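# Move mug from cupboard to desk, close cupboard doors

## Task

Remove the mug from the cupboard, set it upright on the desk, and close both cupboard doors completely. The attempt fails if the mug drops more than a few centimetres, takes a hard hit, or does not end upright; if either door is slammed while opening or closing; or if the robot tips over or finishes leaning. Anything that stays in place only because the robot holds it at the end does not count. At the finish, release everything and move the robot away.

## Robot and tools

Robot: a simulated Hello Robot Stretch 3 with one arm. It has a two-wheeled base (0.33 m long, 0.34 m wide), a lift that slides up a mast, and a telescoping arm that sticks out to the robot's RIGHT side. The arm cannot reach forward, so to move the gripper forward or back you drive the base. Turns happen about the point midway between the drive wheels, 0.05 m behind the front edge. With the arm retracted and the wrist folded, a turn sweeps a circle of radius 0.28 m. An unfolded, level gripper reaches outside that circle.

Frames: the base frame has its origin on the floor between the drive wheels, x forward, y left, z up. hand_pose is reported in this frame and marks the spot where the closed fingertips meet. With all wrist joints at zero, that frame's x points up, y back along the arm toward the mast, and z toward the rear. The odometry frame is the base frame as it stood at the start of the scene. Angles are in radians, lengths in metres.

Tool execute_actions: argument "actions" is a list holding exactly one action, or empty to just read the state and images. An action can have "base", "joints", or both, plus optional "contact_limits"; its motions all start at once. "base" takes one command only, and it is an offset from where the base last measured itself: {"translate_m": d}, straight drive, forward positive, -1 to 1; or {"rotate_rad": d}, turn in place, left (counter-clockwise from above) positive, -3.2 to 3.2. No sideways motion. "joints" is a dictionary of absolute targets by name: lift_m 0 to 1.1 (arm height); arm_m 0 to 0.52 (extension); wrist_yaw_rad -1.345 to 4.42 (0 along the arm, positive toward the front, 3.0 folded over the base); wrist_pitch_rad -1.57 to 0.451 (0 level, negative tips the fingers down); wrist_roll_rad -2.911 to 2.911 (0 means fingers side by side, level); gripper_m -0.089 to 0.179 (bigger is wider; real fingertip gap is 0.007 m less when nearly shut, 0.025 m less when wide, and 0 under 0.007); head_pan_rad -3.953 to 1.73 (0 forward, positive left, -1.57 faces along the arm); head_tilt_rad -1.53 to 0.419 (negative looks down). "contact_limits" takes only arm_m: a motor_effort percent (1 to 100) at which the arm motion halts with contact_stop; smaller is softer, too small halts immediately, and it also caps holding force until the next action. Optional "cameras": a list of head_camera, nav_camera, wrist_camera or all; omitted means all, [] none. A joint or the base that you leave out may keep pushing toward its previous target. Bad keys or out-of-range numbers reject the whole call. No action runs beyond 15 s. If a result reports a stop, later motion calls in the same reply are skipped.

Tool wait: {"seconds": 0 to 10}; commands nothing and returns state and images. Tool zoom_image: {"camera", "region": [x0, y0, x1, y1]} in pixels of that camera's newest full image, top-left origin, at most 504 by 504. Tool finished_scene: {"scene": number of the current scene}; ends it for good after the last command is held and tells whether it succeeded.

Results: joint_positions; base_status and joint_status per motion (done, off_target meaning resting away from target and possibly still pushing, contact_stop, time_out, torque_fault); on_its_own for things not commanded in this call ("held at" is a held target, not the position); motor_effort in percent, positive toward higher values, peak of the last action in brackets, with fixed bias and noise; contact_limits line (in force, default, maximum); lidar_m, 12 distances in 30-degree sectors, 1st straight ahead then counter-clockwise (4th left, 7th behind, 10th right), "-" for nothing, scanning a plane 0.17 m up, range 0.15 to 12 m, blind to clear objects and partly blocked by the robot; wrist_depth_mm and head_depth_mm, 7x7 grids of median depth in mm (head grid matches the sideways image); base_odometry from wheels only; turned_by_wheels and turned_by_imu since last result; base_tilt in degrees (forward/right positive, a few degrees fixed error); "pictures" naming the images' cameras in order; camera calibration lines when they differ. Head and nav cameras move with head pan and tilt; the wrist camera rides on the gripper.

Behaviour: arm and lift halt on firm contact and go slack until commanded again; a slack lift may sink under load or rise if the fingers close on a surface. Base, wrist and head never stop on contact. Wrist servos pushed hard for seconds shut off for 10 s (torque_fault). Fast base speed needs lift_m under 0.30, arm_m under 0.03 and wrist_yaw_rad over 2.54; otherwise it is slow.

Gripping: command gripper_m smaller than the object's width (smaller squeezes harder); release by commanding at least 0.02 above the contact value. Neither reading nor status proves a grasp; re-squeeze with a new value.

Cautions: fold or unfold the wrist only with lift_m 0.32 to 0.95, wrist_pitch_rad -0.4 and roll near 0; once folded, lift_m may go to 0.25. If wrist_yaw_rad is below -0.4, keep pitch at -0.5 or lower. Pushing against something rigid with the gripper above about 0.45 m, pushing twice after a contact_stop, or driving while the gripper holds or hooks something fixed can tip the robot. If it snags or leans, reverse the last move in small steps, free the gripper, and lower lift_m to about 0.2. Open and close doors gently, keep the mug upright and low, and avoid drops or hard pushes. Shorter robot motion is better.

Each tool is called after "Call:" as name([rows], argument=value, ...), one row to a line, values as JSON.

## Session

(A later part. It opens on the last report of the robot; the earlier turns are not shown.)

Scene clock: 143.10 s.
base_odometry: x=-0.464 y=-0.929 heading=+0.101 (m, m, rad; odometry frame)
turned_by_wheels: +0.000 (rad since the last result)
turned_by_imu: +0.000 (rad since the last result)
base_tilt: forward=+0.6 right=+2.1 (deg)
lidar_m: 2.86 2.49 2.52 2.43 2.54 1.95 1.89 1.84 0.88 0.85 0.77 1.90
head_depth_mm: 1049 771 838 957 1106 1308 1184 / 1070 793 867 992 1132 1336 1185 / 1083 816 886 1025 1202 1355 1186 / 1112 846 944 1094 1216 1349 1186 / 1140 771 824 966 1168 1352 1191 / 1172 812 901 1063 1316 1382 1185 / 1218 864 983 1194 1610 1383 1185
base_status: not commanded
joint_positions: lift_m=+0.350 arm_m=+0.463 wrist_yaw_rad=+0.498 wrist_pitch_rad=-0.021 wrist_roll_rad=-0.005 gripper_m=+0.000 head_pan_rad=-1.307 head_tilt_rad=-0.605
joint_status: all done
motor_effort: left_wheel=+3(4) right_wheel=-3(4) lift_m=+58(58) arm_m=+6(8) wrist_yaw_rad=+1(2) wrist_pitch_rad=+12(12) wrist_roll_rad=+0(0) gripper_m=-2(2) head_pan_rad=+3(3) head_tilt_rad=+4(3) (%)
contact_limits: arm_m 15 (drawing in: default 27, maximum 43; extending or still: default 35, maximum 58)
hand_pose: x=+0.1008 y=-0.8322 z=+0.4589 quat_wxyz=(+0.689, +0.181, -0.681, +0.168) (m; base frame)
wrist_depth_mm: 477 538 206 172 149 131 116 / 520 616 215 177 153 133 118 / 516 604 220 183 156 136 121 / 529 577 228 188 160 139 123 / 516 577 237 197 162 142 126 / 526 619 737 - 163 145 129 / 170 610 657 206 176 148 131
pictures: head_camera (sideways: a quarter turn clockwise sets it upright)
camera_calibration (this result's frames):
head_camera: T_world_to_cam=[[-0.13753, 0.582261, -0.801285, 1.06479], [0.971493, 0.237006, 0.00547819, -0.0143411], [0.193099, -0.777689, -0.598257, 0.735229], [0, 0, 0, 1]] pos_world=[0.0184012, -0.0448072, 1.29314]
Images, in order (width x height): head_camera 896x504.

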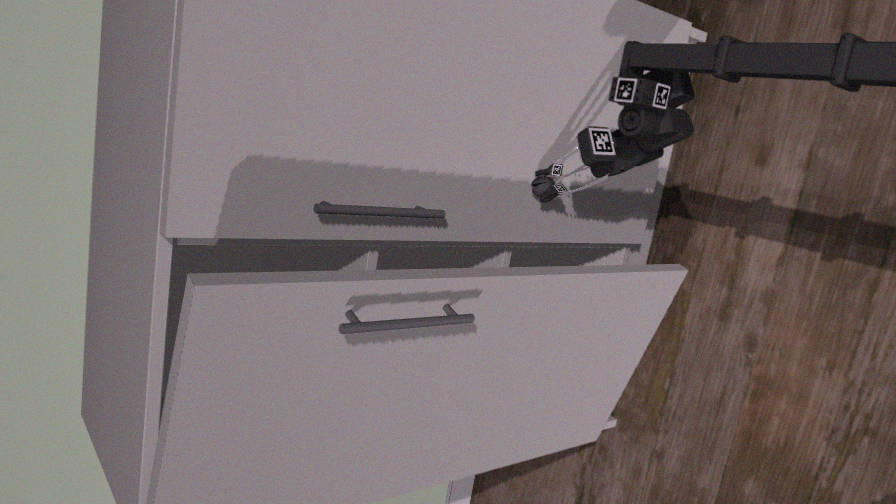

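Call:
execute_actions([
  {"joints":{"arm_m":0.29}},
], cameras=[])

Call:
execute_actions([
  {"base":{"translate_m":0.29},"joints":{"wrist_yaw_rad":0,"head_pan_rad":-1.57}},
], cameras=[])

Call:
execute_actions([
  {"joints":{"arm_m":0.37}},
], cameras=[])

Call:
execute_actions([
  {"joints":{"arm_m":0.41}},
], cameras=[])

Call:
execute_actions([
  {"joints":{"arm_m":0.445},"contact_limits":{"arm_m":15}},
], cameras=[])

Call:
execute_actions([
  {"joints":{"arm_m":0.1}},
])

Scene clock: 145.87 s.
base_odometry: x=-0.464 y=-0.929 heading=+0.101 (m, m, rad; odometry frame)
turned_by_wheels: +0.000 (rad since the last result)
turned_by_imu: +0.000 (rad since the last result)
base_tilt: forward=+0.6 right=+2.0 (deg)
lidar_m: 2.86 2.49 2.52 2.44 2.54 1.96 1.89 1.85 0.88 0.85 0.77 1.90
head_depth_mm: 1047 771 840 957 1108 1322 1185 / 1072 795 865 988 1157 1353 1166 / 1082 818 887 1023 1205 1353 1190 / 1114 848 950 1100 1218 1353 1191 / 1142 768 829 966 1170 1351 1181 / 1169 813 901 1066 1314 1380 1187 / 1221 863 985 1194 1607 1384 1188
base_status: not commanded
joint_positions: lift_m=+0.350 arm_m=+0.290 wrist_yaw_rad=+0.499 wrist_pitch_rad=-0.021 wrist_roll_rad=-0.005 gripper_m=+0.000 head_pan_rad=-1.307 head_tilt_rad=-0.605
joint_status: all done
motor_effort: left_wheel=+3(2) right_wheel=-3(3) lift_m=+57(58) arm_m=-7(7) wrist_yaw_rad=+1(2) wrist_pitch_rad=+12(12) wrist_roll_rad=+1(0) gripper_m=-2(2) head_pan_rad=+4(4) head_tilt_rad=+4(3) (%)
hand_pose: x=+0.1008 y=-0.6600 z=+0.4589 quat_wxyz=(+0.689, +0.181, -0.681, +0.168) (m; base frame)
wrist_depth_mm: - 457 299 496 312 271 247 / - 484 306 809 317 284 250 / - 533 325 913 329 283 249 / - 573 323 483 331 292 258 / - 622 334 988 345 299 264 / - - 366 - 343 305 270 / 916 821 394 596 369 312 271
pictures: none
No camera images: the call's "cameras" was empty. Leave "cameras" out to get every camera's image.

Scene clock: 150.00 s.
base_odometry: x=-0.176 y=-0.900 heading=+0.101 (m, m, rad; odometry frame)
turned_by_wheels: +0.000 (rad since the last result)
turned_by_imu: +0.001 (rad since the last result)
base_tilt: forward=+0.6 right=+2.0 (deg)
lidar_m: 2.58 2.22 2.49 2.43 2.53 2.26 2.18 1.85 0.88 0.74 0.85 1.91
head_depth_mm: 1084 814 891 1028 1215 1362 1189 / 1081 814 891 1025 1220 1363 1185 / 1078 812 876 1009 1220 1382 1162 / 1079 732 779 892 1049 1289 1187 / 1078 748 808 939 1117 1321 1186 / 1081 774 838 976 1172 1347 1186 / 1083 790 870 1030 1563 1381 1184
base_status: done
joint_positions: lift_m=+0.350 arm_m=+0.290 wrist_yaw_rad=+0.003 wrist_pitch_rad=-0.021 wrist_roll_rad=-0.005 gripper_m=+0.000 head_pan_rad=-1.563 head_tilt_rad=-0.605
joint_status: all done
motor_effort: left_wheel=+3(7) right_wheel=-3(4) lift_m=+57(58) arm_m=-7(6) wrist_yaw_rad=-4(3) wrist_pitch_rad=+12(12) wrist_roll_rad=+0(0) gripper_m=-2(2) head_pan_rad=-3(18) head_tilt_rad=+3(3) (%)
hand_pose: x=-0.0207 y=-0.6911 z=+0.4589 quat_wxyz=(+0.709, +0.009, -0.705, -0.006) (m; base frame)
wrist_depth_mm: 272 246 223 203 302 300 297 / 281 255 230 207 310 307 303 / 294 260 236 214 316 314 308 / 302 270 242 219 321 321 316 / 314 282 249 226 332 331 323 / 329 288 259 - 338 333 332 / 342 298 266 240 343 344 340
pictures: none
No camera images: the call's "cameras" was empty. Leave "cameras" out to get every camera's image.

Scene clock: 151.80 s.
base_odometry: x=-0.176 y=-0.900 heading=+0.101 (m, m, rad; odometry frame)
turned_by_wheels: +0.000 (rad since the last result)
turned_by_imu: +0.000 (rad since the last result)
base_tilt: forward=+0.6 right=+2.0 (deg)
lidar_m: 2.57 2.22 2.50 2.43 2.53 2.26 2.18 1.85 0.89 0.81 0.88 1.91
head_depth_mm: 1086 813 892 1024 1214 1357 1187 / 1082 814 889 1028 1216 1358 1185 / 1079 800 867 1005 1218 1367 1186 / 1081 781 849 984 1141 1321 1191 / 1080 787 865 999 1180 1342 1188 / 1084 797 874 1015 1204 1353 1186 / 1084 806 888 1035 1561 1384 1186
base_status: not commanded
joint_positions: lift_m=+0.350 arm_m=+0.370 wrist_yaw_rad=-0.001 wrist_pitch_rad=-0.020 wrist_roll_rad=-0.005 gripper_m=+0.000 head_pan_rad=-1.563 head_tilt_rad=-0.605
joint_status: all done
motor_effort: left_wheel=+3(2) right_wheel=-3(3) lift_m=+57(57) arm_m=+5(6) wrist_yaw_rad=+0(4) wrist_pitch_rad=+12(12) wrist_roll_rad=+1(0) gripper_m=-2(2) head_pan_rad=-2(3) head_tilt_rad=+4(4) (%)
hand_pose: x=-0.0216 y=-0.7702 z=+0.4590 quat_wxyz=(+0.709, +0.007, -0.705, -0.008) (m; base frame)
wrist_depth_mm: 217 211 202 194 190 225 225 / 224 217 207 199 196 233 229 / 230 220 211 203 198 237 233 / 237 229 216 208 205 241 239 / 243 232 225 215 209 246 247 / 252 241 231 - 255 254 251 / 255 250 235 226 219 261 257
pictures: none
No camera images: the call's "cameras" was empty. Leave "cameras" out to get every camera's image.

Scene clock: 153.17 s.
base_odometry: x=-0.176 y=-0.900 heading=+0.101 (m, m, rad; odometry frame)
turned_by_wheels: +0.000 (rad since the last result)
turned_by_imu: +0.000 (rad since the last result)
base_tilt: forward=+0.6 right=+2.0 (deg)
lidar_m: 2.58 2.22 2.50 2.43 2.53 2.26 2.18 1.85 0.89 0.83 0.88 1.90
head_depth_mm: 1086 813 890 1027 1212 1359 1187 / 1083 814 890 1030 1222 1358 1184 / 1079 804 877 1023 1187 1349 1186 / 1081 794 871 1007 1163 1354 1185 / 1081 802 879 1011 1202 1356 1186 / 1079 807 882 1022 1215 1358 1185 / 1088 811 890 1037 1566 1383 1185
base_status: not commanded
joint_positions: lift_m=+0.350 arm_m=+0.410 wrist_yaw_rad=-0.001 wrist_pitch_rad=-0.020 wrist_roll_rad=-0.005 gripper_m=+0.000 head_pan_rad=-1.563 head_tilt_rad=-0.605
joint_status: all done
motor_effort: left_wheel=+3(3) right_wheel=-3(3) lift_m=+57(58) arm_m=+5(2) wrist_yaw_rad=+2(1) wrist_pitch_rad=+12(12) wrist_roll_rad=+0(0) gripper_m=-2(2) head_pan_rad=-3(2) head_tilt_rad=+3(2) (%)
hand_pose: x=-0.0218 y=-0.8102 z=+0.4590 quat_wxyz=(+0.709, +0.007, -0.705, -0.008) (m; base frame)
wrist_depth_mm: 187 181 177 172 169 190 186 / 190 187 180 177 173 192 191 / 197 191 186 181 178 197 195 / 202 196 190 185 182 202 199 / 206 202 195 189 186 206 205 / 213 206 200 - 212 211 209 / 219 211 206 199 198 217 214
pictures: none
No camera images: the call's "cameras" was empty. Leave "cameras" out to get every camera's image.

Scene clock: 154.50 s.
base_odometry: x=-0.176 y=-0.900 heading=+0.101 (m, m, rad; odometry frame)
turned_by_wheels: +0.000 (rad since the last result)
turned_by_imu: +0.000 (rad since the last result)
base_tilt: forward=+0.6 right=+2.0 (deg)
lidar_m: 2.57 2.22 2.48 2.43 2.53 2.26 2.18 1.85 0.88 0.85 0.89 1.91
head_depth_mm: 1088 811 891 1028 1216 1358 1185 / 1087 814 893 1033 1216 1363 1189 / 1081 816 884 1029 1187 1356 1186 / 1083 816 894 1034 1216 1356 1188 / 1084 815 895 1031 1226 1369 1190 / 1085 819 893 1035 1221 1368 1188 / 1083 818 897 1034 1561 1386 1187
base_status: not commanded
joint_positions: lift_m=+0.350 arm_m=+0.440 wrist_yaw_rad=-0.001 wrist_pitch_rad=-0.022 wrist_roll_rad=-0.005 gripper_m=+0.000 head_pan_rad=-1.563 head_tilt_rad=-0.605
joint_status: arm_m contact_stop (moved +0.030 of +0.035)
on_its_own: arm_m is slack since a contact_stop, until your next command for it (your +0.445 is given up)
motor_effort: left_wheel=+2(2) right_wheel=-1(3) lift_m=+58(57) arm_m=-1(21) wrist_yaw_rad=-1(1) wrist_pitch_rad=+13(14) wrist_roll_rad=+1(1) gripper_m=-2(2) head_pan_rad=-2(2) head_tilt_rad=+3(3) (%)
contact_limits: arm_m 15 (drawing in: default 27, maximum 43; extending or still: default 35, maximum 58)
hand_pose: x=-0.0218 y=-0.8403 z=+0.4587 quat_wxyz=(+0.709, +0.007, -0.705, -0.008) (m; base frame)
wrist_depth_mm: 171 169 166 164 163 161 159 / 173 173 170 167 167 164 163 / 178 177 174 172 172 169 167 / 182 180 179 177 175 172 170 / 188 185 182 179 178 177 174 / 192 191 188 - 184 181 179 / 197 196 193 190 189 185 183
pictures: none
No camera images: the call's "cameras" was empty. Leave "cameras" out to get every camera's image.

not run: a stop came earlier in this reply.

Call:
execute_actions([
  {"joints":{"arm_m":0.1,"head_pan_rad":0.3,"head_tilt_rad":-0.2}},
])

Scene clock: 158.33 s.
base_odometry: x=-0.176 y=-0.900 heading=+0.101 (m, m, rad; odometry frame)
turned_by_wheels: +0.000 (rad since the last result)
turned_by_imu: +0.000 (rad since the last result)
base_tilt: forward=+0.5 right=+2.1 (deg)
lidar_m: 2.57 2.22 2.50 2.43 2.54 2.26 2.18 1.85 0.88 0.86 0.89 1.90
head_depth_mm: 2130 2232 2344 2461 2585 1984 1544 / 2203 2318 2417 2563 2659 1994 1547 / 2268 2384 2477 2644 2699 1993 1554 / 2321 2446 2565 2708 2645 1988 1553 / 2389 2534 2664 2656 2662 2010 1558 / 2480 2596 2768 2688 2825 2018 1556 / 2571 2681 2861 2951 2835 2002 1557
base_status: not commanded
joint_positions: lift_m=+0.350 arm_m=+0.100 wrist_yaw_rad=-0.001 wrist_pitch_rad=-0.021 wrist_roll_rad=-0.005 gripper_m=+0.000 head_pan_rad=+0.293 head_tilt_rad=-0.211
joint_status: all done
motor_effort: left_wheel=+2(2) right_wheel=-2(2) lift_m=+57(57) arm_m=-7(7) wrist_yaw_rad=+0(1) wrist_pitch_rad=+12(13) wrist_roll_rad=+0(0) gripper_m=-2(3) head_pan_rad=+3(33) head_tilt_rad=+6(34) (%)
hand_pose: x=-0.0218 y=-0.5011 z=+0.4589 quat_wxyz=(+0.709, +0.007, -0.705, -0.008) (m; base frame)
wrist_depth_mm: 987 498 486 494 481 478 471 / - 506 507 502 494 491 482 / - 514 519 509 503 503 490 / - 533 535 526 521 524 500 / - 554 538 524 527 520 522 / - 569 574 - 541 538 531 / 932 589 568 557 559 544 557
pictures: head_camera (sideways: a quarter turn clockwise sets it upright), nav_camera (sideways: a quarter turn counterclockwise sets it upright), wrist_camera
camera_calibration (this result's frames):
head_camera: T_world_to_cam=[[-0.239432, -0.0521397, -0.969512, 1.28489], [-0.268707, 0.963112, 0.0145648, -0.0186107], [0.932989, 0.264002, -0.24461, 0.270524], [0, 0, 0, 1]] pos_world=[0.0502452, 0.0134987, 1.31216]
nav_camera: T_world_to_cam=[[0.156588, 0.0812126, 0.984319, -1.24494], [0.284975, -0.957942, 0.0337019, 0.0119622], [0.945658, 0.275229, -0.173146, 0.178269], [0, 0, 0, 1]] pos_world=[0.0229518, 0.0634993, 1.25588]
wrist_camera: T_world_to_cam=[[-0.998652, -0.0233068, -0.046379, -0.00415229], [0.0418265, 0.167777, -0.984937, 0.5782], [0.030737, -0.985549, -0.166576, -0.250154], [0, 0, 0, 1]] pos_world=[-0.0206418, -0.343644, 0.527628]
Images, in order (width x height): head_camera 896x504, nav_camera 672x504, wrist_camera 644x364.

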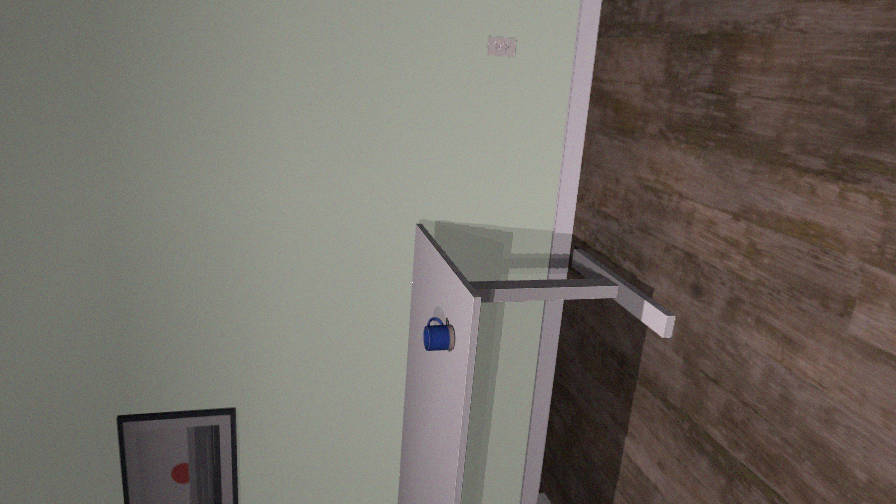

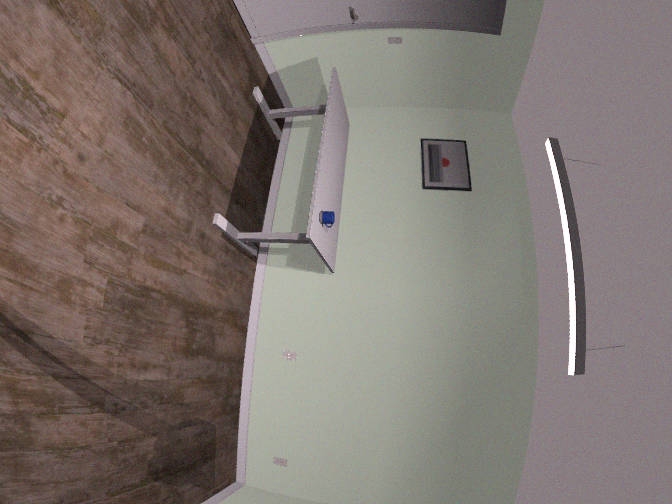

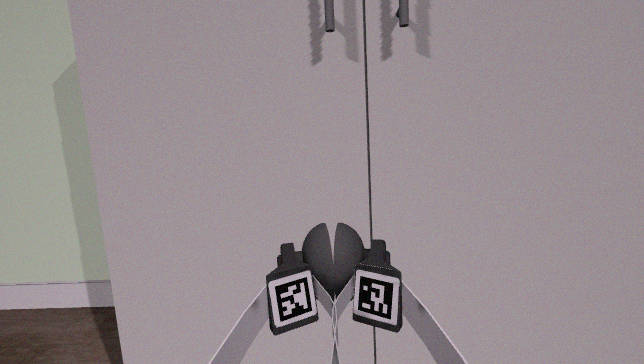

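Call:
finished_scene(scene=1)

The scene is finished: the task was done.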